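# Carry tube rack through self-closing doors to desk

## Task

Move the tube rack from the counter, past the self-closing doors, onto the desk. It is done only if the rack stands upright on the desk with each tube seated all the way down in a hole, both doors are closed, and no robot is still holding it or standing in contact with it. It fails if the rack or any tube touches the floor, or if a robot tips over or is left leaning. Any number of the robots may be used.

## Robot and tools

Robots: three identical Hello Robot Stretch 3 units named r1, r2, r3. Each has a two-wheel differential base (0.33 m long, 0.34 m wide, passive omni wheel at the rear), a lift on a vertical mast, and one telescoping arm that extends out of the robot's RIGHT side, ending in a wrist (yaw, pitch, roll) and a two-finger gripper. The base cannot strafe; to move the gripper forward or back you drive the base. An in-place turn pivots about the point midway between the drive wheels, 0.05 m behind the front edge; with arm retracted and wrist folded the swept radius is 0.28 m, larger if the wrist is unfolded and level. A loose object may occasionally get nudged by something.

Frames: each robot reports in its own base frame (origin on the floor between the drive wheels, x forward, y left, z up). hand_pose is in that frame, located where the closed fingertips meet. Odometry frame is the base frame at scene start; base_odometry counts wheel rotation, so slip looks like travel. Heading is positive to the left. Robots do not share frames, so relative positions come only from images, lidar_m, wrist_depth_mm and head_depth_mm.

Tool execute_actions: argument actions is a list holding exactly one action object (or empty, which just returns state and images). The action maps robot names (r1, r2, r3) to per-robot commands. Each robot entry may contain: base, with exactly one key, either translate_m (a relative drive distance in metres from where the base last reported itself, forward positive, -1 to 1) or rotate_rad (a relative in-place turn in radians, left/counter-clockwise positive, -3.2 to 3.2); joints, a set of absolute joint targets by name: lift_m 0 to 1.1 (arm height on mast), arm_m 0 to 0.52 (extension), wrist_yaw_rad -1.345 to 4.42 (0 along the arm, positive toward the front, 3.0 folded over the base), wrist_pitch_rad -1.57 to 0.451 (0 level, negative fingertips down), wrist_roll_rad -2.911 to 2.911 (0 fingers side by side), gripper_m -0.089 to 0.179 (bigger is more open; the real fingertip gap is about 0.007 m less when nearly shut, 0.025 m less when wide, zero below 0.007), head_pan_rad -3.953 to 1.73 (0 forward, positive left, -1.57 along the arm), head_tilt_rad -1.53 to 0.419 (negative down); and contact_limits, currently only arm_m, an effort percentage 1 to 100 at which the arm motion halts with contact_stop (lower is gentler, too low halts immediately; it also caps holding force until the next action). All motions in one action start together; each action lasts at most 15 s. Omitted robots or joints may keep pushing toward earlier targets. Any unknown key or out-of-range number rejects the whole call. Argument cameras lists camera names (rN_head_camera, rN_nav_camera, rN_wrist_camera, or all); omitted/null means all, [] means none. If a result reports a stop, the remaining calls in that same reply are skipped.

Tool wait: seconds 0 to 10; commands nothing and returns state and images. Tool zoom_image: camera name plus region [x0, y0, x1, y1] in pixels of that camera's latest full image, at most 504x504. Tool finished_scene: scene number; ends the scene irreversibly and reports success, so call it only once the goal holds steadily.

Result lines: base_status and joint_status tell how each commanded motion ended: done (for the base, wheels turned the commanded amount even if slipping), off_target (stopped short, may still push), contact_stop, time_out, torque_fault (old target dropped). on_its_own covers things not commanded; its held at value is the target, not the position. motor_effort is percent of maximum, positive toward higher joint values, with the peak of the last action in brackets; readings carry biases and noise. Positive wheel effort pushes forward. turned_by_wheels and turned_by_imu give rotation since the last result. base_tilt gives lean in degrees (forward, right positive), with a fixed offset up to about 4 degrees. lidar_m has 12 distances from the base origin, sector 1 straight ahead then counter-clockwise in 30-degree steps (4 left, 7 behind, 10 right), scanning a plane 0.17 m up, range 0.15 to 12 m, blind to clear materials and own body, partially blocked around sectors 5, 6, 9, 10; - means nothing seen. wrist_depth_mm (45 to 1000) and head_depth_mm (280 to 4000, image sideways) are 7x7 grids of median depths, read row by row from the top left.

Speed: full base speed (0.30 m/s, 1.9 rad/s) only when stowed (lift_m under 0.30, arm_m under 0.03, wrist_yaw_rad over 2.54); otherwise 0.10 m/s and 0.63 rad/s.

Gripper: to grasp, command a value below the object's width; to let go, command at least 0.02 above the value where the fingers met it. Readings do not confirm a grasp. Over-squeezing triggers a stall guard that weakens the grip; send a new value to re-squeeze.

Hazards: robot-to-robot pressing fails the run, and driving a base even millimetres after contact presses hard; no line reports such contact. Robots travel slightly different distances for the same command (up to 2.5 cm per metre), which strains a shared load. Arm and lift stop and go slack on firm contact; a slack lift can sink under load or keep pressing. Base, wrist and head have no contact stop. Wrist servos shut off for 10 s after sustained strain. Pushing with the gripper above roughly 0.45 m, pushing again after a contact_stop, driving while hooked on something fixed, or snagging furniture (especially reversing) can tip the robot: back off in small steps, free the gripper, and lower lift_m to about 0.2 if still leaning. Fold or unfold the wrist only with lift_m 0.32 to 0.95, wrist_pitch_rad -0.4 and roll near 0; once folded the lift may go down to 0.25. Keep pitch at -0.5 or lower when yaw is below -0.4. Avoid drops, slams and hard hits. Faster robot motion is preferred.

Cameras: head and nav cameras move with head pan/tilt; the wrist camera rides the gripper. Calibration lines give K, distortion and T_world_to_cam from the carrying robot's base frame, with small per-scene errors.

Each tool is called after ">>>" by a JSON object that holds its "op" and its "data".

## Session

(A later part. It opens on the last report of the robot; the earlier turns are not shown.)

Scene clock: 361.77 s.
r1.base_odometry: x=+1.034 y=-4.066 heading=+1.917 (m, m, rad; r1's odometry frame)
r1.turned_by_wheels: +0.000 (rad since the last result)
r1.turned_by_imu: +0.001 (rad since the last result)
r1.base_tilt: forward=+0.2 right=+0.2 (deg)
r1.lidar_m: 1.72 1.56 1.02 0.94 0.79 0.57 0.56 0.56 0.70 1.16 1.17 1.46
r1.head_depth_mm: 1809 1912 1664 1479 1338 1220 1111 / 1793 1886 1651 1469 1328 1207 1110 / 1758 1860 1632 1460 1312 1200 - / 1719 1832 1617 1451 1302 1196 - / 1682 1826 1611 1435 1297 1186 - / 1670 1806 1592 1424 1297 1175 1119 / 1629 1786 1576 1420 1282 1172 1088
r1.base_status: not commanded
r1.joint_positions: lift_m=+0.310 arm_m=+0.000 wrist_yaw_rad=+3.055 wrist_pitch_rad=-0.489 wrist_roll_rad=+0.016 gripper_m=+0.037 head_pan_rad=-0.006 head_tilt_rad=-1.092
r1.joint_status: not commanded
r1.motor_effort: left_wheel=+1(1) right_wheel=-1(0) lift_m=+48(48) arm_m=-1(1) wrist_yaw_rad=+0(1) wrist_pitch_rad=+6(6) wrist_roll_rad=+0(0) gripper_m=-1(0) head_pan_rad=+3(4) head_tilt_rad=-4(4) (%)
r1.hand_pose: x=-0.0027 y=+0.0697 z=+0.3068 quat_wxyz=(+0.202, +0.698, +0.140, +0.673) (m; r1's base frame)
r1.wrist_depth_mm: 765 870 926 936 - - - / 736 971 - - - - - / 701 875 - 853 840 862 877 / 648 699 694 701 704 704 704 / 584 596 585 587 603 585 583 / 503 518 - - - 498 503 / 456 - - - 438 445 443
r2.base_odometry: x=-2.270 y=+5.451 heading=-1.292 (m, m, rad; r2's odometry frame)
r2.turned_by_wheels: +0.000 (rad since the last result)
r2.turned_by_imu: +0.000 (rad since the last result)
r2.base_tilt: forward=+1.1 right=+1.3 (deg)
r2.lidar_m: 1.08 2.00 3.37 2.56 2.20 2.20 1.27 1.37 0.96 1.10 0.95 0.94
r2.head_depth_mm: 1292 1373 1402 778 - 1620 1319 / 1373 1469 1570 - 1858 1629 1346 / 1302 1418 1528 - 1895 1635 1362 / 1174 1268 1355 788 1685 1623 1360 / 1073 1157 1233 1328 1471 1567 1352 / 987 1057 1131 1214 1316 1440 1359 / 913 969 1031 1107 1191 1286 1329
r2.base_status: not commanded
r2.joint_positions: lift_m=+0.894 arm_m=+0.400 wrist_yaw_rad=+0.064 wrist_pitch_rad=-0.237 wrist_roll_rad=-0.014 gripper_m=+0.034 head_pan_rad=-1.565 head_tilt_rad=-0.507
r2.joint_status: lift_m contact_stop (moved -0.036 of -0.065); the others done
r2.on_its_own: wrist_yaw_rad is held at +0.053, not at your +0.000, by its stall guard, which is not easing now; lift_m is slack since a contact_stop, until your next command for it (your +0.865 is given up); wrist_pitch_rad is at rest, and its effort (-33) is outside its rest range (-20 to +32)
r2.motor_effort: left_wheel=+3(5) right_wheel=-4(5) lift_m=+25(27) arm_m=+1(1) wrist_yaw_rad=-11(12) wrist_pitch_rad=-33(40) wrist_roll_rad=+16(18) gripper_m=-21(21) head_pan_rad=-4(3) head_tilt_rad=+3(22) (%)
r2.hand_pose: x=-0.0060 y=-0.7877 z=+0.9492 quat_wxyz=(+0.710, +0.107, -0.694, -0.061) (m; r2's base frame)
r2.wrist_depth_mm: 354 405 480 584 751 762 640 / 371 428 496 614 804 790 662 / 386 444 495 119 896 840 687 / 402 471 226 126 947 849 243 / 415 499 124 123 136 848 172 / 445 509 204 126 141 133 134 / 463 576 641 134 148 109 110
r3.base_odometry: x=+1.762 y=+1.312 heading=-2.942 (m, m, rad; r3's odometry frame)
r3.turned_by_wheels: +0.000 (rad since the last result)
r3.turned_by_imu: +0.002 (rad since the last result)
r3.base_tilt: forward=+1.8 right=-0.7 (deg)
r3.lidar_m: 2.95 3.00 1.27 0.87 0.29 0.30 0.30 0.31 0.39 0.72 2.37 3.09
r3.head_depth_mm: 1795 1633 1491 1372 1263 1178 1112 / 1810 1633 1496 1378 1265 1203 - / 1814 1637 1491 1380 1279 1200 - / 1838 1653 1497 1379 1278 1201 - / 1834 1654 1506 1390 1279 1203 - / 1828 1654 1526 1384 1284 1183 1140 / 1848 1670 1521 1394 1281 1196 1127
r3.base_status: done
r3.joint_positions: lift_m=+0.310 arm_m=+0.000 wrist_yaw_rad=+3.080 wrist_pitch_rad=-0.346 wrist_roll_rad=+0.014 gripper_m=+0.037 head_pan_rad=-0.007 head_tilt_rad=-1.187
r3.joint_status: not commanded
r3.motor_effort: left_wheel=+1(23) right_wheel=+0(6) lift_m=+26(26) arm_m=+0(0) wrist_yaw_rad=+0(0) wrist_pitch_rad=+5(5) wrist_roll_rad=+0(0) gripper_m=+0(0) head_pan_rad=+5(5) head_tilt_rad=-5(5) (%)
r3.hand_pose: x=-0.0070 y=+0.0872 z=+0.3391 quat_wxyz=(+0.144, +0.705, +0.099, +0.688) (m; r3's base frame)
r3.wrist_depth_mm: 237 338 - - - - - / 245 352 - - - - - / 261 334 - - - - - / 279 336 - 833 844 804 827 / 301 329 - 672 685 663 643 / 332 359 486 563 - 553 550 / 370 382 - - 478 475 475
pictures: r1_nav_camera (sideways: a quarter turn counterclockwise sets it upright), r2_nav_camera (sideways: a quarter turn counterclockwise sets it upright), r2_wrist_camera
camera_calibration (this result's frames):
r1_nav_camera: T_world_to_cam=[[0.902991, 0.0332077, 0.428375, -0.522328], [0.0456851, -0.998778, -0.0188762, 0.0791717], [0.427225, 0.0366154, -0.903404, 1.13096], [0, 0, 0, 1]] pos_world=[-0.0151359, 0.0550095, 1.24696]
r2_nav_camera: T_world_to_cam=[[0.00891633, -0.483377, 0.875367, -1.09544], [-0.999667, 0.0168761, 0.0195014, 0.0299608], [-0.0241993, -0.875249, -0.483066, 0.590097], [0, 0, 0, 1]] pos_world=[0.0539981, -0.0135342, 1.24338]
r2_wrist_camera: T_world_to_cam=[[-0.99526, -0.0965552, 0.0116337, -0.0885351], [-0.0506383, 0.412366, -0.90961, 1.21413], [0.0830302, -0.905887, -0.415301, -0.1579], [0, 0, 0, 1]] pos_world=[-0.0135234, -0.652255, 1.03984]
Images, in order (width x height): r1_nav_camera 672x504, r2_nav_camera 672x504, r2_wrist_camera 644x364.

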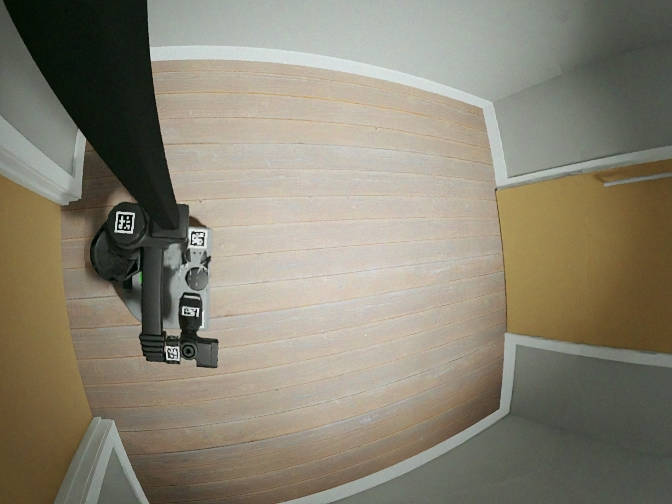

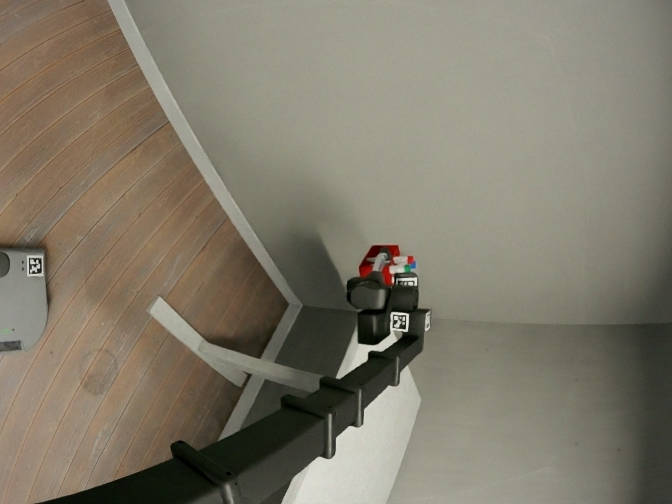

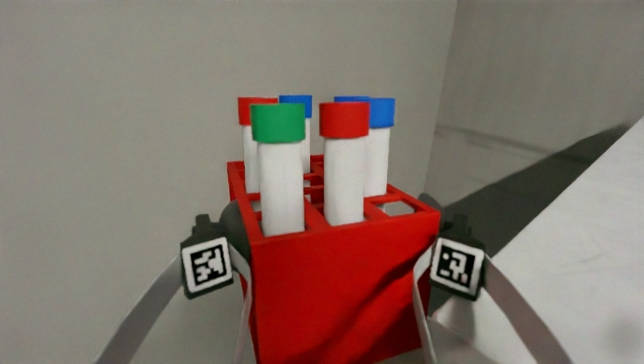

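>>> {"op": "execute_actions", "data": {"actions": [{"r2":{"joints":{"lift_m":1.0}},"r3":{"base":{"translate_m":0.15}}}], "cameras": []}}

>>> {"op": "execute_actions", "data": {"actions": [{"r2":{"base":{"rotate_rad":-0.79},"joints":{"arm_m":0.36,"wrist_yaw_rad":0.3}}}], "cameras": ["r2_nav_camera","r2_wrist_camera"]}}

>>> {"op": "execute_actions", "data": {"actions": [{"r2":{"joints":{"lift_m":0.945}}}], "cameras": ["r2_head_camera","r2_wrist_camera"]}}

Scene clock: 370.60 s.
r1.base_odometry: x=+1.034 y=-4.066 heading=+1.917 (m, m, rad; r1's odometry frame)
r1.turned_by_wheels: +0.000 (rad since the last result)
r1.turned_by_imu: +0.001 (rad since the last result)
r1.base_tilt: forward=+0.2 right=+0.2 (deg)
r1.lidar_m: 1.76 1.56 1.02 0.94 0.79 0.57 0.56 0.56 0.70 1.16 1.17 1.46
r1.head_depth_mm: 1816 1908 1666 1478 1331 1219 1110 / 1788 1864 1649 1472 1336 1205 1104 / 1759 1861 1637 1448 1317 1203 - / 1748 1851 1617 1453 1306 1197 - / 1711 1824 1614 1443 1294 1188 - / 1696 1808 1588 1431 1297 1181 1123 / 1686 1783 1568 1417 1280 1174 1087
r1.base_status: not commanded
r1.joint_positions: lift_m=+0.310 arm_m=+0.000 wrist_yaw_rad=+3.055 wrist_pitch_rad=-0.489 wrist_roll_rad=+0.016 gripper_m=+0.037 head_pan_rad=-0.006 head_tilt_rad=-1.092
r1.joint_status: not commanded
r1.motor_effort: left_wheel=+1(1) right_wheel=-1(1) lift_m=+48(48) arm_m=-1(0) wrist_yaw_rad=+0(1) wrist_pitch_rad=+6(6) wrist_roll_rad=-1(1) gripper_m=-1(1) head_pan_rad=+4(4) head_tilt_rad=-4(4) (%)
r1.hand_pose: x=-0.0027 y=+0.0697 z=+0.3068 quat_wxyz=(+0.202, +0.698, +0.140, +0.673) (m; r1's base frame)
r1.wrist_depth_mm: 758 866 947 971 - - - / 738 942 - - - - - / 702 855 - 857 882 841 880 / 652 706 696 697 691 698 697 / 579 585 570 587 610 583 584 / 507 524 - - - 504 503 / 451 - - - 448 442 438
r2.base_odometry: x=-2.270 y=+5.451 heading=-1.293 (m, m, rad; r2's odometry frame)
r2.turned_by_wheels: +0.000 (rad since the last result)
r2.turned_by_imu: -0.001 (rad since the last result)
r2.base_tilt: forward=+1.1 right=+1.3 (deg)
r2.lidar_m: 1.08 1.20 3.36 2.56 2.20 2.20 1.27 1.37 0.96 1.10 0.94 0.94
r2.head_depth_mm: 1283 1364 - 690 1693 1264 1318 / 1376 1459 1584 759 1841 1622 1355 / 1297 1374 - 1585 1898 1615 1356 / 1176 1254 727 1521 1681 1631 1360 / 1077 1154 1214 1346 1483 1568 1360 / 988 1054 1127 1216 1319 1438 1361 / 915 969 1034 1111 1192 1289 1330
r2.base_status: not commanded
r2.joint_positions: lift_m=+0.999 arm_m=+0.400 wrist_yaw_rad=+0.055 wrist_pitch_rad=-0.325 wrist_roll_rad=+0.014 gripper_m=+0.034 head_pan_rad=-1.565 head_tilt_rad=-0.507
r2.joint_status: all done
r2.on_its_own: wrist_yaw_rad is held at +0.053, not at your +0.000, by its stall guard, which is not easing now
r2.motor_effort: left_wheel=+1(3) right_wheel=+1(4) lift_m=+34(35) arm_m=+0(2) wrist_yaw_rad=-1(12) wrist_pitch_rad=+14(33) wrist_roll_rad=+2(17) gripper_m=-20(21) head_pan_rad=-3(4) head_tilt_rad=+4(3) (%)
r2.hand_pose: x=-0.0087 y=-0.7796 z=+1.0334 quat_wxyz=(+0.696, +0.133, -0.699, -0.097) (m; r2's base frame)
r2.wrist_depth_mm: 358 408 485 599 766 742 643 / 370 433 512 647 836 790 661 / 393 454 524 117 908 834 685 / 412 489 532 126 - 870 399 / 430 506 124 122 136 899 289 / 460 528 210 126 142 242 237 / 477 607 699 134 153 200 200
r3.base_odometry: x=+1.615 y=+1.282 heading=-2.942 (m, m, rad; r3's odometry frame)
r3.turned_by_wheels: +0.000 (rad since the last result)
r3.turned_by_imu: +0.002 (rad since the last result)
r3.base_tilt: forward=+1.7 right=-0.9 (deg)
r3.lidar_m: 2.80 2.87 1.20 1.57 0.50 0.40 0.42 0.43 0.57 1.14 2.37 2.93
r3.head_depth_mm: 1783 1636 1481 1365 1272 1179 1107 / 1830 1642 1496 1369 1279 1200 - / 1807 1636 1496 1377 1268 1196 - / 1824 1640 1515 1385 1274 1205 - / 1840 1651 1510 1395 1278 1213 - / 1839 1680 1520 1391 1278 1197 1141 / 1854 1656 1514 1391 1287 1197 1128
r3.base_status: done
r3.joint_positions: lift_m=+0.310 arm_m=+0.000 wrist_yaw_rad=+3.080 wrist_pitch_rad=-0.346 wrist_roll_rad=+0.014 gripper_m=+0.037 head_pan_rad=-0.007 head_tilt_rad=-1.188
r3.joint_status: not commanded
r3.motor_effort: left_wheel=+0(17) right_wheel=+0(20) lift_m=+26(27) arm_m=+0(0) wrist_yaw_rad=+0(0) wrist_pitch_rad=+6(5) wrist_roll_rad=+0(0) gripper_m=+0(0) head_pan_rad=+4(5) head_tilt_rad=-5(5) (%)
r3.hand_pose: x=-0.0070 y=+0.0872 z=+0.3391 quat_wxyz=(+0.144, +0.705, +0.099, +0.688) (m; r3's base frame)
r3.wrist_depth_mm: 470 638 - - - - - / 462 670 - - - - - / 452 647 - - - - - / 450 665 - 845 827 818 815 / 437 640 - 682 702 666 656 / 411 554 567 568 - 550 546 / 413 500 - - 475 475 470
pictures: none
No camera images: the call's "cameras" was empty. Leave "cameras" out to get every camera's image.

Scene clock: 372.80 s.
r1.base_odometry: x=+1.034 y=-4.066 heading=+1.917 (m, m, rad; r1's odometry frame)
r1.turned_by_wheels: +0.000 (rad since the last result)
r1.turned_by_imu: +0.001 (rad since the last result)
r1.base_tilt: forward=+0.2 right=+0.1 (deg)
r1.lidar_m: 1.76 1.56 1.02 0.94 0.79 0.57 0.56 0.56 0.70 1.16 1.17 1.46
r1.head_depth_mm: 1807 1918 1666 1480 1332 1218 1121 / 1781 1880 1639 1462 1331 1203 1106 / 1761 1861 1633 1452 1307 1199 - / 1743 1833 1625 1441 1314 1201 - / 1714 1832 1610 1434 1296 1184 - / 1690 1800 1584 1429 1288 1173 1119 / 1677 1793 1579 1420 1285 1168 1088
r1.base_status: not commanded
r1.joint_positions: lift_m=+0.310 arm_m=+0.000 wrist_yaw_rad=+3.055 wrist_pitch_rad=-0.489 wrist_roll_rad=+0.016 gripper_m=+0.037 head_pan_rad=-0.006 head_tilt_rad=-1.092
r1.joint_status: not commanded
r1.motor_effort: left_wheel=+1(1) right_wheel=+0(1) lift_m=+48(48) arm_m=-1(0) wrist_yaw_rad=-2(0) wrist_pitch_rad=+6(6) wrist_roll_rad=+0(1) gripper_m=+0(0) head_pan_rad=+4(3) head_tilt_rad=-4(4) (%)
r1.hand_pose: x=-0.0027 y=+0.0697 z=+0.3068 quat_wxyz=(+0.202, +0.698, +0.140, +0.673) (m; r1's base frame)
r1.wrist_depth_mm: 753 881 918 988 - - - / 731 931 - - - - - / 704 860 - 852 859 885 869 / 647 718 704 691 695 705 678 / 573 592 585 584 600 594 582 / 508 522 - - - 505 503 / 460 - - - 441 444 437
r2.base_odometry: x=-2.270 y=+5.451 heading=-2.083 (m, m, rad; r2's odometry frame)
r2.turned_by_wheels: -0.790 (rad since the last result)
r2.turned_by_imu: -0.798 (rad since the last result)
r2.base_tilt: forward=+1.1 right=+1.3 (deg)
r2.lidar_m: 0.94 0.98 1.13 3.37 3.16 2.29 2.20 1.99 1.27 1.37 0.96 0.99
r2.head_depth_mm: 1181 1266 - 691 1706 1623 1356 / 1174 1248 - 721 1690 1623 1357 / 1167 1236 - 724 1680 1624 1358 / 1167 1254 - 691 1677 1621 1354 / 1162 1248 705 695 1668 1628 1357 / 1155 1250 1081 726 1654 1628 1357 / 1150 1245 1084 728 1095 1253 1324
r2.base_status: done
r2.joint_positions: lift_m=+0.999 arm_m=+0.360 wrist_yaw_rad=+0.299 wrist_pitch_rad=-0.326 wrist_roll_rad=+0.014 gripper_m=+0.034 head_pan_rad=-1.565 head_tilt_rad=-0.507
r2.joint_status: all done
r2.motor_effort: left_wheel=+1(6) right_wheel=+0(6) lift_m=+34(34) arm_m=-4(2) wrist_yaw_rad=+1(2) wrist_pitch_rad=+14(14) wrist_roll_rad=+2(2) gripper_m=-21(20) head_pan_rad=-4(3) head_tilt_rad=+4(3) (%)
r2.hand_pose: x=+0.0477 y=-0.7299 z=+1.0334 quat_wxyz=(+0.703, +0.217, -0.677, -0.011) (m; r2's base frame)
r2.wrist_depth_mm: 795 852 767 718 663 620 572 / 828 943 823 754 711 658 609 / 829 531 492 117 491 532 526 / 376 376 337 126 355 373 372 / 292 294 124 122 136 290 292 / 239 238 210 126 142 238 238 / 201 201 195 134 154 200 201
r3.base_odometry: x=+1.615 y=+1.282 heading=-2.942 (m, m, rad; r3's odometry frame)
r3.turned_by_wheels: +0.000 (rad since the last result)
r3.turned_by_imu: +0.000 (rad since the last result)
r3.base_tilt: forward=+1.6 right=-0.8 (deg)
r3.lidar_m: 2.80 2.87 1.13 1.58 0.50 0.40 0.42 0.43 0.57 1.13 2.36 2.94
r3.head_depth_mm: 1804 1634 1492 1370 1268 1186 1113 / 1801 1639 1501 1372 1269 1201 - / 1837 1663 1503 1378 1277 1197 - / 1838 1660 1495 1387 1279 1200 - / 1836 1662 1502 1381 1286 1208 - / 1833 1648 1515 1387 1292 1193 1140 / 1860 1647 1516 1402 1287 1201 1131
r3.base_status: not commanded
r3.joint_positions: lift_m=+0.310 arm_m=+0.000 wrist_yaw_rad=+3.080 wrist_pitch_rad=-0.346 wrist_roll_rad=+0.014 gripper_m=+0.037 head_pan_rad=-0.007 head_tilt_rad=-1.188
r3.joint_status: not commanded
r3.motor_effort: left_wheel=+1(1) right_wheel=+0(0) lift_m=+26(26) arm_m=+0(0) wrist_yaw_rad=+0(1) wrist_pitch_rad=+5(6) wrist_roll_rad=+0(0) gripper_m=+0(0) head_pan_rad=+4(5) head_tilt_rad=-4(5) (%)
r3.hand_pose: x=-0.0070 y=+0.0872 z=+0.3391 quat_wxyz=(+0.144, +0.705, +0.099, +0.688) (m; r3's base frame)
r3.wrist_depth_mm: 477 634 - - - - - / 463 665 - - - - - / 453 664 - - - - - / 446 678 - 863 813 812 808 / 438 629 - 676 687 661 651 / 412 550 567 561 - 554 543 / 414 497 - - 480 476 474
pictures: r2_nav_camera (sideways: a quarter turn counterclockwise sets it upright), r2_wrist_camera
camera_calibration (this result's frames):
r2_nav_camera: T_world_to_cam=[[0.00891621, -0.483375, 0.875368, -1.09544], [-0.999667, 0.0168764, 0.0195014, 0.0299609], [-0.0241995, -0.875251, -0.483064, 0.590094], [0, 0, 0, 1]] pos_world=[0.0539981, -0.0135344, 1.24338]
r2_wrist_camera: T_world_to_cam=[[-0.947988, -0.3178, -0.0179506, -0.163721], [-0.142154, 0.473151, -0.869437, 1.27683], [0.2848, -0.821664, -0.493718, 0.0578662], [0, 0, 0, 1]] pos_world=[0.00982112, -0.608616, 1.13575]
Images, in order (width x height): r2_nav_camera 672x504, r2_wrist_camera 644x364.

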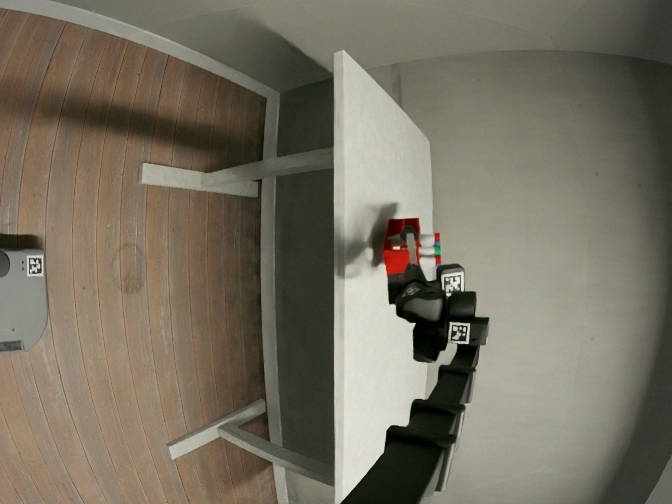

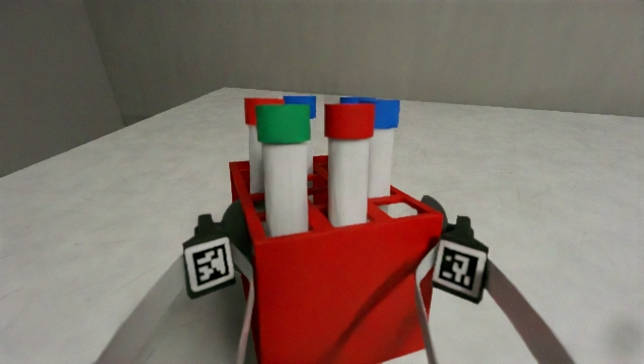

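Scene clock: 374.00 s.
r1.base_odometry: x=+1.034 y=-4.066 heading=+1.917 (m, m, rad; r1's odometry frame)
r1.turned_by_wheels: +0.000 (rad since the last result)
r1.turned_by_imu: +0.000 (rad since the last result)
r1.base_tilt: forward=+0.2 right=+0.2 (deg)
r1.lidar_m: 1.76 1.56 1.02 0.94 0.79 0.57 0.56 0.56 0.70 1.16 1.17 1.46
r1.head_depth_mm: 1809 1903 1671 1476 1345 1219 1115 / 1784 1860 1644 1472 1328 1210 1101 / 1758 1859 1622 1461 1314 1200 - / 1728 1845 1617 1459 1312 1195 - / 1714 1812 1603 1438 1298 1192 - / 1702 1800 1608 1417 1293 1177 1117 / 1676 1782 1571 1427 1284 1174 1086
r1.base_status: not commanded
r1.joint_positions: lift_m=+0.310 arm_m=+0.000 wrist_yaw_rad=+3.055 wrist_pitch_rad=-0.489 wrist_roll_rad=+0.016 gripper_m=+0.037 head_pan_rad=-0.006 head_tilt_rad=-1.092
r1.joint_status: not commanded
r1.motor_effort: left_wheel=+1(1) right_wheel=-1(1) lift_m=+48(48) arm_m=+0(1) wrist_yaw_rad=+0(0) wrist_pitch_rad=+6(6) wrist_roll_rad=+0(1) gripper_m=-1(0) head_pan_rad=+3(3) head_tilt_rad=-4(4) (%)
r1.hand_pose: x=-0.0027 y=+0.0697 z=+0.3068 quat_wxyz=(+0.202, +0.698, +0.140, +0.673) (m; r1's base frame)
r1.wrist_depth_mm: 736 871 945 975 - - - / 720 975 - - - - - / 699 865 - 863 837 850 862 / 648 701 694 699 703 683 703 / 577 589 573 588 612 584 584 / 510 519 - - - 506 497 / 459 - - - 439 442 445
r2.base_odometry: x=-2.270 y=+5.451 heading=-2.083 (m, m, rad; r2's odometry frame)
r2.turned_by_wheels: +0.000 (rad since the last result)
r2.turned_by_imu: +0.000 (rad since the last result)
r2.base_tilt: forward=+1.0 right=+1.3 (deg)
r2.lidar_m: 0.94 0.97 1.13 3.37 3.20 2.28 2.19 1.99 1.27 1.37 0.96 0.99
r2.head_depth_mm: 1179 1281 1153 - 1727 1630 1352 / 1175 1269 1241 662 1684 1621 1361 / 1168 1268 - 662 1683 1630 1350 / 1167 1259 1245 636 1679 1621 1357 / 1160 1252 1118 693 1664 1631 1361 / 1157 1253 1081 727 1654 1619 1363 / 1151 1242 1085 728 1096 1251 1321
r2.base_status: not commanded
r2.joint_positions: lift_m=+0.948 arm_m=+0.360 wrist_yaw_rad=+0.299 wrist_pitch_rad=-0.241 wrist_roll_rad=+0.011 gripper_m=+0.034 head_pan_rad=-1.565 head_tilt_rad=-0.507
r2.joint_status: lift_m contact_stop (moved -0.052 of -0.054)
r2.on_its_own: lift_m is slack since a contact_stop, until your next command for it; wrist_pitch_rad is at rest, and its effort (-30) is outside its rest range (-20 to +32)
r2.motor_effort: left_wheel=+1(1) right_wheel=+1(0) lift_m=+24(30) arm_m=-2(5) wrist_yaw_rad=+0(1) wrist_pitch_rad=-30(33) wrist_roll_rad=+3(4) gripper_m=-20(20) head_pan_rad=-3(4) head_tilt_rad=+4(4) (%)
r2.hand_pose: x=+0.0501 y=-0.7376 z=+1.0020 quat_wxyz=(+0.703, +0.189, -0.685, +0.019) (m; r2's base frame)
r2.wrist_depth_mm: 810 877 794 719 667 612 566 / 835 933 836 741 694 650 602 / 815 551 499 115 505 560 551 / 351 352 306 122 328 355 356 / 256 256 124 124 134 260 258 / 203 204 187 128 146 204 203 / 168 168 168 141 156 168 169
r3.base_odometry: x=+1.615 y=+1.282 heading=-2.942 (m, m, rad; r3's odometry frame)
r3.turned_by_wheels: +0.000 (rad since the last result)
r3.turned_by_imu: +0.000 (rad since the last result)
r3.base_tilt: forward=+1.7 right=-0.8 (deg)
r3.lidar_m: 2.79 2.87 1.13 1.57 0.50 0.40 0.42 0.43 0.57 1.14 2.37 2.93
r3.head_depth_mm: 1812 1633 1483 1368 1269 1187 1101 / 1827 1653 1492 1374 1279 1197 - / 1816 1634 1492 1371 1267 1207 - / 1830 1655 1498 1377 1283 1205 - / 1828 1660 1506 1391 1288 1206 - / 1849 1650 1503 1394 1276 1198 1137 / 1836 1661 1514 1385 1297 1201 1134
r3.base_status: not commanded
r3.joint_positions: lift_m=+0.310 arm_m=+0.000 wrist_yaw_rad=+3.080 wrist_pitch_rad=-0.346 wrist_roll_rad=+0.014 gripper_m=+0.037 head_pan_rad=-0.007 head_tilt_rad=-1.188
r3.joint_status: not commanded
r3.motor_effort: left_wheel=+0(1) right_wheel=+0(1) lift_m=+27(26) arm_m=+0(0) wrist_yaw_rad=+0(1) wrist_pitch_rad=+6(6) wrist_roll_rad=+0(0) gripper_m=+0(0) head_pan_rad=+4(4) head_tilt_rad=-4(5) (%)
r3.hand_pose: x=-0.0070 y=+0.0872 z=+0.3391 quat_wxyz=(+0.144, +0.705, +0.099, +0.688) (m; r3's base frame)
r3.wrist_depth_mm: 470 638 - - - - - / 464 667 - - - - - / 454 657 - - - - - / 444 671 - 841 827 812 813 / 441 634 - 669 691 657 651 / 414 559 568 559 - 558 550 / 419 498 - - 476 473 471
pictures: r2_head_camera (sideways: a quarter turn clockwise sets it upright), r2_wrist_camera
camera_calibration (this result's frames):
r2_head_camera: T_world_to_cam=[[0.0233384, 0.469532, -0.882607, 1.16951], [0.999479, -0.0306428, 0.0101274, -0.0193082], [-0.0222904, -0.882384, -0.470003, 0.565802], [0, 0, 0, 1]] pos_world=[0.00461543, -0.0504613, 1.29835]
r2_wrist_camera: T_world_to_cam=[[-0.947364, -0.319887, -0.0132219, -0.170742], [-0.122476, 0.400258, -0.908181, 1.23754], [0.295807, -0.858759, -0.418368, -0.0679784], [0, 0, 0, 1]] pos_world=[0.00992218, -0.60833, 1.09321]
Images, in order (width x height): r2_head_camera 896x504, r2_wrist_camera 644x364.

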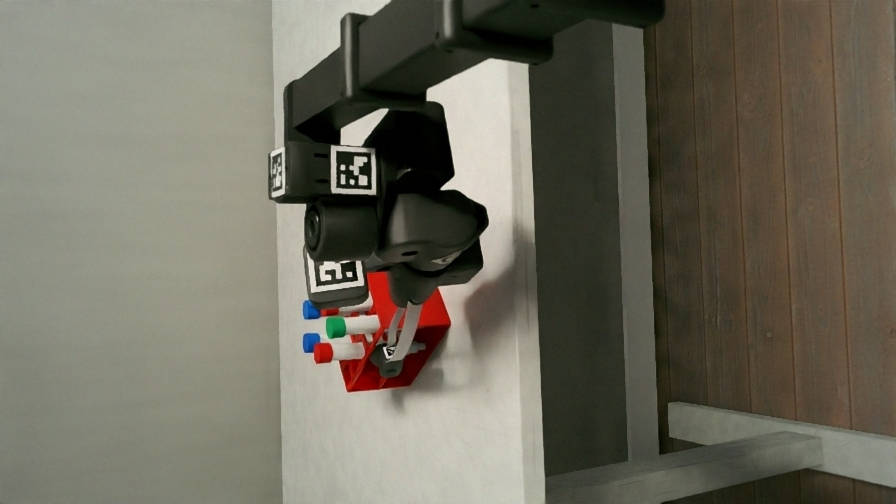

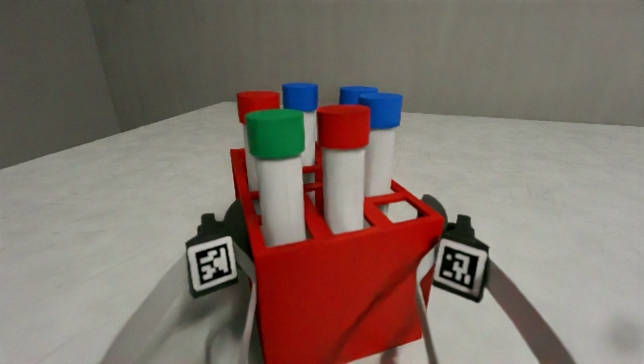

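>>> {"op": "execute_actions", "data": {"actions": [{"r2":{"joints":{"lift_m":0.962,"gripper_m":0.179}}}], "cameras": []}}

>>> {"op": "execute_actions", "data": {"actions": [{"r2":{"base":{"translate_m":-0.05},"joints":{"arm_m":0.2,"lift_m":0.98}}}], "cameras": ["r2_wrist_camera"]}}

>>> {"op": "execute_actions", "data": {"actions": [{"r2":{"joints":{"arm_m":0.01}},"r1":{"joints":{"head_pan_rad":-3.0,"head_tilt_rad":-0.8}}}], "cameras": ["r2_head_camera","r1_nav_camera"]}}

Scene clock: 381.70 s.
r1.base_odometry: x=+1.034 y=-4.066 heading=+1.917 (m, m, rad; r1's odometry frame)
r1.turned_by_wheels: +0.000 (rad since the last result)
r1.turned_by_imu: +0.002 (rad since the last result)
r1.base_tilt: forward=+0.2 right=+0.2 (deg)
r1.lidar_m: 1.76 1.56 1.03 0.94 0.80 0.57 0.56 0.56 0.70 1.16 1.17 1.46
r1.head_depth_mm: 1802 1889 1671 1487 1331 1217 1118 / 1783 1878 1654 1466 1328 1214 1102 / 1755 1861 1642 1458 1307 1200 - / 1729 1834 1613 1450 1311 1197 - / 1716 1816 1599 1444 1298 1185 - / 1704 1814 1594 1417 1285 1169 1118 / 1680 1786 1585 1417 1279 1171 1088
r1.base_status: not commanded
r1.joint_positions: lift_m=+0.310 arm_m=+0.000 wrist_yaw_rad=+3.055 wrist_pitch_rad=-0.489 wrist_roll_rad=+0.016 gripper_m=+0.037 head_pan_rad=-0.006 head_tilt_rad=-1.092
r1.joint_status: not commanded
r1.motor_effort: left_wheel=+2(1) right_wheel=+0(1) lift_m=+48(48) arm_m=+0(0) wrist_yaw_rad=+0(0) wrist_pitch_rad=+6(6) wrist_roll_rad=+0(1) gripper_m=-1(1) head_pan_rad=+4(3) head_tilt_rad=-4(4) (%)
r1.hand_pose: x=-0.0027 y=+0.0697 z=+0.3068 quat_wxyz=(+0.202, +0.698, +0.140, +0.673) (m; r1's base frame)
r1.wrist_depth_mm: 751 877 939 967 - - - / 735 948 - - - - - / 691 852 - 881 858 865 857 / 644 701 692 684 706 701 688 / 592 585 565 583 606 582 590 / 510 514 - - - 496 500 / 453 - - - 440 442 443
r2.base_odometry: x=-2.270 y=+5.451 heading=-2.083 (m, m, rad; r2's odometry frame)
r2.turned_by_wheels: +0.000 (rad since the last result)
r2.turned_by_imu: +0.000 (rad since the last result)
r2.base_tilt: forward=+1.1 right=+1.3 (deg)
r2.lidar_m: 0.95 0.98 1.12 3.36 3.16 2.29 2.20 1.99 1.27 1.37 0.96 0.99
r2.head_depth_mm: 1183 1273 1240 - 1707 1623 1355 / 1176 1265 - 690 1699 1623 1357 / 1167 1271 - 661 1685 1624 1362 / 1166 1266 1253 661 1666 1637 1360 / 1160 1255 911 692 1665 1623 1363 / 1156 1248 1082 711 1656 1628 1362 / 1150 1244 1082 728 1099 1249 1323
r2.base_status: not commanded
r2.joint_positions: lift_m=+0.962 arm_m=+0.360 wrist_yaw_rad=+0.299 wrist_pitch_rad=-0.314 wrist_roll_rad=+0.012 gripper_m=+0.179 head_pan_rad=-1.565 head_tilt_rad=-0.507
r2.joint_status: all done
r2.motor_effort: left_wheel=+1(2) right_wheel=+0(0) lift_m=+32(34) arm_m=-3(3) wrist_yaw_rad=+1(1) wrist_pitch_rad=+8(31) wrist_roll_rad=+3(3) gripper_m=-1(96) head_pan_rad=-3(3) head_tilt_rad=+4(4) (%)
r2.hand_pose: x=+0.0481 y=-0.7310 z=+0.9983 quat_wxyz=(+0.703, +0.213, -0.678, -0.007) (m; r2's base frame)
r2.wrist_depth_mm: 803 853 787 707 673 627 576 / 824 952 780 174 680 646 604 / 770 441 376 106 411 445 444 / 310 312 277 118 276 313 311 / 238 252 218 121 132 239 238 / 202 188 187 130 149 195 201 / 159 164 158 146 158 163 158
r3.base_odometry: x=+1.615 y=+1.282 heading=-2.942 (m, m, rad; r3's odometry frame)
r3.turned_by_wheels: +0.000 (rad since the last result)
r3.turned_by_imu: +0.001 (rad since the last result)
r3.base_tilt: forward=+1.8 right=-0.7 (deg)
r3.lidar_m: 2.80 2.87 1.13 1.57 0.50 0.40 0.42 0.43 0.56 1.14 2.36 2.95
r3.head_depth_mm: 1825 1632 1486 1366 1270 1183 1105 / 1808 1633 1493 1374 1268 1196 - / 1807 1645 1497 1382 1281 1201 - / 1810 1644 1506 1383 1276 1201 - / 1830 1656 1511 1392 1277 1210 - / 1850 1668 1512 1402 1285 1201 1137 / 1841 1674 1506 1388 1284 1200 1130
r3.base_status: not commanded
r3.joint_positions: lift_m=+0.310 arm_m=+0.000 wrist_yaw_rad=+3.080 wrist_pitch_rad=-0.346 wrist_roll_rad=+0.014 gripper_m=+0.037 head_pan_rad=-0.007 head_tilt_rad=-1.188
r3.joint_status: not commanded
r3.motor_effort: left_wheel=+1(0) right_wheel=+0(0) lift_m=+26(27) arm_m=+0(0) wrist_yaw_rad=-1(0) wrist_pitch_rad=+6(6) wrist_roll_rad=+0(0) gripper_m=+0(0) head_pan_rad=+4(6) head_tilt_rad=-5(5) (%)
r3.hand_pose: x=-0.0070 y=+0.0872 z=+0.3391 quat_wxyz=(+0.144, +0.705, +0.099, +0.688) (m; r3's base frame)
r3.wrist_depth_mm: 473 635 - - - - - / 463 662 - - - - - / 454 664 - - - - - / 444 675 - 845 814 818 801 / 440 632 - 677 687 656 651 / 409 551 568 559 - 547 548 / 414 505 - - 479 475 471
pictures: none
No camera images: the call's "cameras" was empty. Leave "cameras" out to get every camera's image.

Scene clock: 384.27 s.
r1.base_odometry: x=+1.034 y=-4.066 heading=+1.917 (m, m, rad; r1's odometry frame)
r1.turned_by_wheels: +0.000 (rad since the last result)
r1.turned_by_imu: +0.001 (rad since the last result)
r1.base_tilt: forward=+0.2 right=+0.1 (deg)
r1.lidar_m: 1.76 1.56 1.02 0.94 0.80 0.57 0.56 0.56 0.70 1.16 1.17 1.45
r1.head_depth_mm: 1809 1894 1648 1479 1335 1216 1114 / 1787 1888 1645 1468 1322 1210 1109 / 1769 1870 1641 1453 1317 1202 - / 1747 1826 1620 1445 1312 1195 - / 1716 1815 1604 1436 1301 1183 - / 1708 1820 1599 1430 1297 1176 1124 / 1672 1782 1575 1411 1278 1173 1082
r1.base_status: not commanded
r1.joint_positions: lift_m=+0.310 arm_m=+0.000 wrist_yaw_rad=+3.055 wrist_pitch_rad=-0.489 wrist_roll_rad=+0.016 gripper_m=+0.037 head_pan_rad=-0.006 head_tilt_rad=-1.092
r1.joint_status: not commanded
r1.motor_effort: left_wheel=+1(1) right_wheel=+0(1) lift_m=+48(48) arm_m=+0(1) wrist_yaw_rad=-1(1) wrist_pitch_rad=+6(7) wrist_roll_rad=-1(1) gripper_m=+0(0) head_pan_rad=+3(3) head_tilt_rad=-4(5) (%)
r1.hand_pose: x=-0.0027 y=+0.0697 z=+0.3068 quat_wxyz=(+0.202, +0.698, +0.140, +0.673) (m; r1's base frame)
r1.wrist_depth_mm: 756 874 932 933 994 - - / 743 957 989 - - - - / 714 847 - 897 866 860 838 / 649 706 695 700 711 703 692 / 582 593 580 588 600 582 576 / 507 522 - - - 504 505 / 451 - - - 444 437 440
r2.base_odometry: x=-2.246 y=+5.495 heading=-2.083 (m, m, rad; r2's odometry frame)
r2.turned_by_wheels: +0.000 (rad since the last result)
r2.turned_by_imu: +0.000 (rad since the last result)
r2.base_tilt: forward=+1.1 right=+1.3 (deg)
r2.lidar_m: 1.00 1.02 1.16 3.37 3.11 2.24 2.14 1.99 1.23 1.37 0.98 1.04
r2.head_depth_mm: 1176 1270 1242 - 1718 1627 1351 / 1174 1273 1248 - 1736 1617 1351 / 1170 1265 1249 - 1743 1626 1356 / 1166 1265 1156 - 1728 1630 1359 / 1159 1255 1123 719 1678 1620 1362 / 1159 1247 1013 715 1667 1630 1363 / 1152 1251 1082 746 1653 1507 1319
r2.base_status: done
r2.joint_positions: lift_m=+0.980 arm_m=+0.200 wrist_yaw_rad=+0.299 wrist_pitch_rad=-0.315 wrist_roll_rad=+0.013 gripper_m=+0.179 head_pan_rad=-1.565 head_tilt_rad=-0.507
r2.joint_status: all done
r2.motor_effort: left_wheel=+1(3) right_wheel=+0(3) lift_m=+33(34) arm_m=-4(4) wrist_yaw_rad=+0(1) wrist_pitch_rad=+8(8) wrist_roll_rad=+3(3) gripper_m=+0(0) head_pan_rad=-4(3) head_tilt_rad=+3(3) (%)
r2.hand_pose: x=+0.0482 y=-0.5710 z=+1.0160 quat_wxyz=(+0.703, +0.214, -0.678, -0.007) (m; r2's base frame)
r2.wrist_depth_mm: 839 - 947 881 814 766 698 / 859 - 936 301 812 767 743 / 822 505 498 283 497 494 497 / 348 350 345 302 347 347 351 / 270 282 267 269 267 269 268 / 901 - 228 218 217 217 227 / - - - 210 189 183 177
r3.base_odometry: x=+1.615 y=+1.282 heading=-2.942 (m, m, rad; r3's odometry frame)
r3.turned_by_wheels: +0.000 (rad since the last result)
r3.turned_by_imu: +0.000 (rad since the last result)
r3.base_tilt: forward=+1.7 right=-0.8 (deg)
r3.lidar_m: 2.80 2.87 1.16 1.58 0.50 0.40 0.42 0.43 0.57 1.13 2.36 2.94
r3.head_depth_mm: 1820 1628 1504 1376 1268 1184 1103 / 1813 1640 1493 1366 1270 1192 - / 1790 1646 1494 1373 1273 1196 - / 1816 1657 1505 1389 1277 1203 - / 1855 1643 1512 1403 1281 1207 - / 1837 1644 1503 1392 1274 1198 1134 / 1860 1651 1517 1383 1287 1198 1133
r3.base_status: not commanded
r3.joint_positions: lift_m=+0.310 arm_m=+0.000 wrist_yaw_rad=+3.080 wrist_pitch_rad=-0.346 wrist_roll_rad=+0.014 gripper_m=+0.037 head_pan_rad=-0.007 head_tilt_rad=-1.188
r3.joint_status: not commanded
r3.motor_effort: left_wheel=+1(0) right_wheel=+0(0) lift_m=+26(26) arm_m=+0(0) wrist_yaw_rad=+1(0) wrist_pitch_rad=+6(6) wrist_roll_rad=+0(0) gripper_m=+0(0) head_pan_rad=+4(5) head_tilt_rad=-5(6) (%)
r3.hand_pose: x=-0.0070 y=+0.0872 z=+0.3391 quat_wxyz=(+0.144, +0.705, +0.099, +0.688) (m; r3's base frame)
r3.wrist_depth_mm: 473 645 - - - - - / 463 663 - - - - - / 455 661 - - - - - / 450 673 - 832 824 813 795 / 439 636 - 671 696 664 655 / 417 548 578 560 - 557 548 / 416 500 - - 479 476 469
pictures: r2_wrist_camera
camera_calibration (this result's frames):
r2_wrist_camera: T_world_to_cam=[[-0.94767, -0.318815, -0.0167179, -0.114928], [-0.140534, 0.463609, -0.874824, 1.18654], [0.286657, -0.826695, -0.484152, 0.167087], [0, 0, 0, 1]] pos_world=[0.00993889, -0.448602, 1.11699]
Images, in order (width x height): r2_wrist_camera 644x364.

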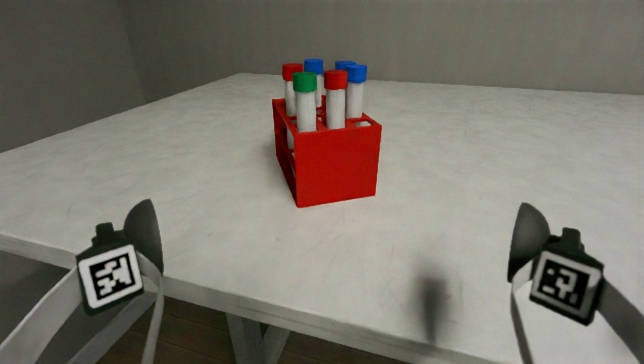

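Scene clock: 386.90 s.
r1.base_odometry: x=+1.034 y=-4.066 heading=+1.917 (m, m, rad; r1's odometry frame)
r1.turned_by_wheels: +0.000 (rad since the last result)
r1.turned_by_imu: +0.001 (rad since the last result)
r1.base_tilt: forward=+0.2 right=+0.2 (deg)
r1.lidar_m: 1.76 1.56 1.02 0.94 0.79 0.57 0.56 0.56 0.70 1.16 1.17 1.46
r1.head_depth_mm: 456 521 607 728 839 989 1162 / 458 524 610 731 906 1112 1158 / 459 526 612 735 915 1214 1193 / 460 526 615 736 922 1230 1183 / 461 528 617 739 923 1220 1145 / 463 530 619 745 929 1208 1118 / 464 531 623 746 939 1200 1115
r1.base_status: not commanded
r1.joint_positions: lift_m=+0.310 arm_m=+0.000 wrist_yaw_rad=+3.055 wrist_pitch_rad=-0.489 wrist_roll_rad=+0.016 gripper_m=+0.037 head_pan_rad=-2.993 head_tilt_rad=-0.804
r1.joint_status: all done
r1.motor_effort: left_wheel=+1(1) right_wheel=-1(1) lift_m=+48(48) arm_m=-1(1) wrist_yaw_rad=-1(1) wrist_pitch_rad=+6(6) wrist_roll_rad=-1(0) gripper_m=-1(1) head_pan_rad=-4(53) head_tilt_rad=+2(28) (%)
r1.hand_pose: x=-0.0027 y=+0.0697 z=+0.3068 quat_wxyz=(+0.202, +0.698, +0.140, +0.673) (m; r1's base frame)
r1.wrist_depth_mm: 752 882 936 984 - - - / 727 979 996 - - - - / 685 881 - 872 853 863 866 / 653 704 715 695 691 703 692 / 581 595 588 581 605 587 577 / 504 524 - - - 505 507 / 455 - - - 442 437 444
r2.base_odometry: x=-2.246 y=+5.495 heading=-2.083 (m, m, rad; r2's odometry frame)
r2.turned_by_wheels: +0.000 (rad since the last result)
r2.turned_by_imu: +0.000 (rad since the last result)
r2.base_tilt: forward=+1.1 right=+1.3 (deg)
r2.lidar_m: 0.99 1.03 1.16 3.36 3.10 2.24 2.15 2.00 1.24 1.37 0.98 1.04
r2.head_depth_mm: 1179 1272 1067 722 - - - / 1176 1266 1076 724 1684 - - / 1167 1267 1074 725 1625 - - / 1166 1265 1078 724 - - - / 1159 1258 1079 709 1617 - 1296 / 1153 1255 1016 698 1653 1664 1362 / 1155 1248 1085 728 1634 1501 1320
r2.base_status: not commanded
r2.joint_positions: lift_m=+0.980 arm_m=+0.010 wrist_yaw_rad=+0.299 wrist_pitch_rad=-0.315 wrist_roll_rad=+0.013 gripper_m=+0.179 head_pan_rad=-1.565 head_tilt_rad=-0.507
r2.joint_status: all done
r2.motor_effort: left_wheel=+1(2) right_wheel=+0(0) lift_m=+33(33) arm_m=-4(4) wrist_yaw_rad=+0(0) wrist_pitch_rad=+8(8) wrist_roll_rad=+2(3) gripper_m=+0(1) head_pan_rad=-4(3) head_tilt_rad=+4(4) (%)
r2.hand_pose: x=+0.0482 y=-0.3810 z=+1.0160 quat_wxyz=(+0.703, +0.214, -0.678, -0.007) (m; r2's base frame)
r2.wrist_depth_mm: 849 - - - 955 906 836 / 856 - - 764 769 867 851 / 841 504 495 464 457 501 496 / 911 - 871 396 362 353 350 / 926 - - - - - 312 / 909 - - - - - - / - - - - - - -
r3.base_odometry: x=+1.615 y=+1.282 heading=-2.942 (m, m, rad; r3's odometry frame)
r3.turned_by_wheels: +0.000 (rad since the last result)
r3.turned_by_imu: +0.000 (rad since the last result)
r3.base_tilt: forward=+1.6 right=-0.8 (deg)
r3.lidar_m: 2.79 2.87 1.16 1.57 0.50 0.40 0.42 0.43 0.57 1.13 2.36 2.94
r3.head_depth_mm: 1801 1632 1493 1364 1271 1181 1101 / 1806 1632 1491 1378 1279 1197 - / 1816 1645 1498 1376 1270 1205 - / 1818 1653 1500 1381 1282 1196 - / 1848 1663 1511 1387 1287 1203 - / 1842 1668 1503 1391 1281 1195 1139 / 1859 1670 1515 1391 1292 1198 1129
r3.base_status: not commanded
r3.joint_positions: lift_m=+0.310 arm_m=+0.000 wrist_yaw_rad=+3.080 wrist_pitch_rad=-0.346 wrist_roll_rad=+0.014 gripper_m=+0.037 head_pan_rad=-0.007 head_tilt_rad=-1.188
r3.joint_status: not commanded
r3.motor_effort: left_wheel=+1(0) right_wheel=+0(0) lift_m=+26(27) arm_m=+0(0) wrist_yaw_rad=+1(1) wrist_pitch_rad=+6(6) wrist_roll_rad=+0(0) gripper_m=+0(0) head_pan_rad=+4(5) head_tilt_rad=-6(4) (%)
r3.hand_pose: x=-0.0070 y=+0.0872 z=+0.3391 quat_wxyz=(+0.144, +0.705, +0.099, +0.688) (m; r3's base frame)
r3.wrist_depth_mm: 468 639 - - - - - / 460 672 - - - - - / 459 654 - - - - - / 447 678 - 831 836 817 815 / 440 632 - 660 691 654 646 / 413 556 574 561 - 550 546 / 414 502 - - 481 479 472
pictures: r1_nav_camera (sideways: a quarter turn counterclockwise sets it upright), r2_head_camera (sideways: a quarter turn clockwise sets it upright)
camera_calibration (this result's frames):
r1_nav_camera: T_world_to_cam=[[-0.730028, -0.148952, 0.666987, -0.823219], [-0.202806, 0.979213, -0.00329576, 0.0604077], [-0.652632, -0.137675, -0.745062, 0.931719], [0, 0, 0, 1]] pos_world=[0.0193471, -0.0534979, 1.24346]
r2_head_camera: T_world_to_cam=[[0.0233388, 0.469449, -0.882651, 1.16957], [0.999479, -0.0306416, 0.0101308, -0.0193127], [-0.0222899, -0.882428, -0.46992, 0.565694], [0, 0, 0, 1]] pos_world=[0.00461545, -0.0504616, 1.29835]
Images, in order (width x height): r1_nav_camera 672x504, r2_head_camera 896x504.

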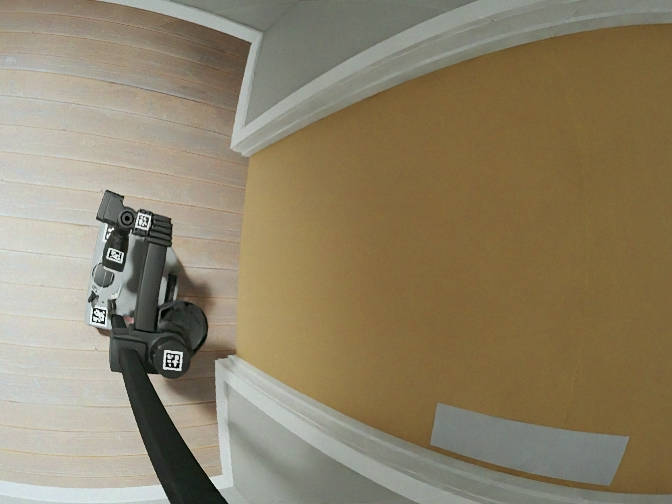

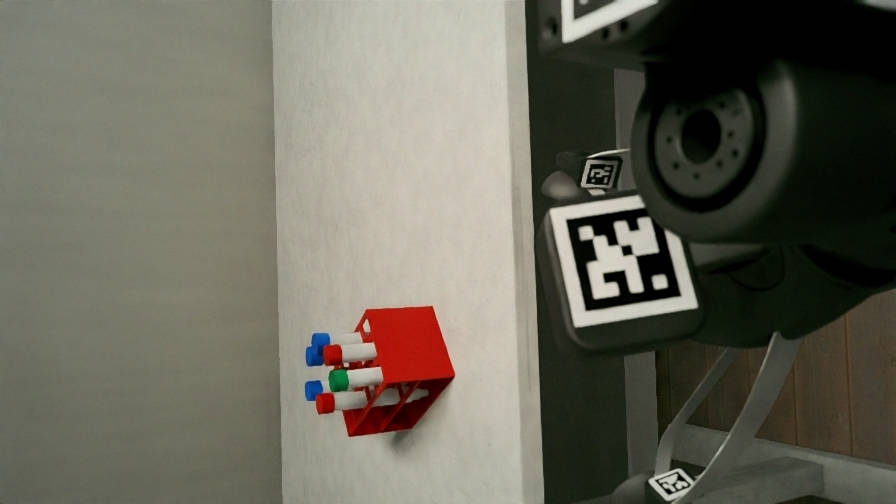

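>>> {"op": "finished_scene", "data": {"scene": 1}}

The scene is finished: the task was done.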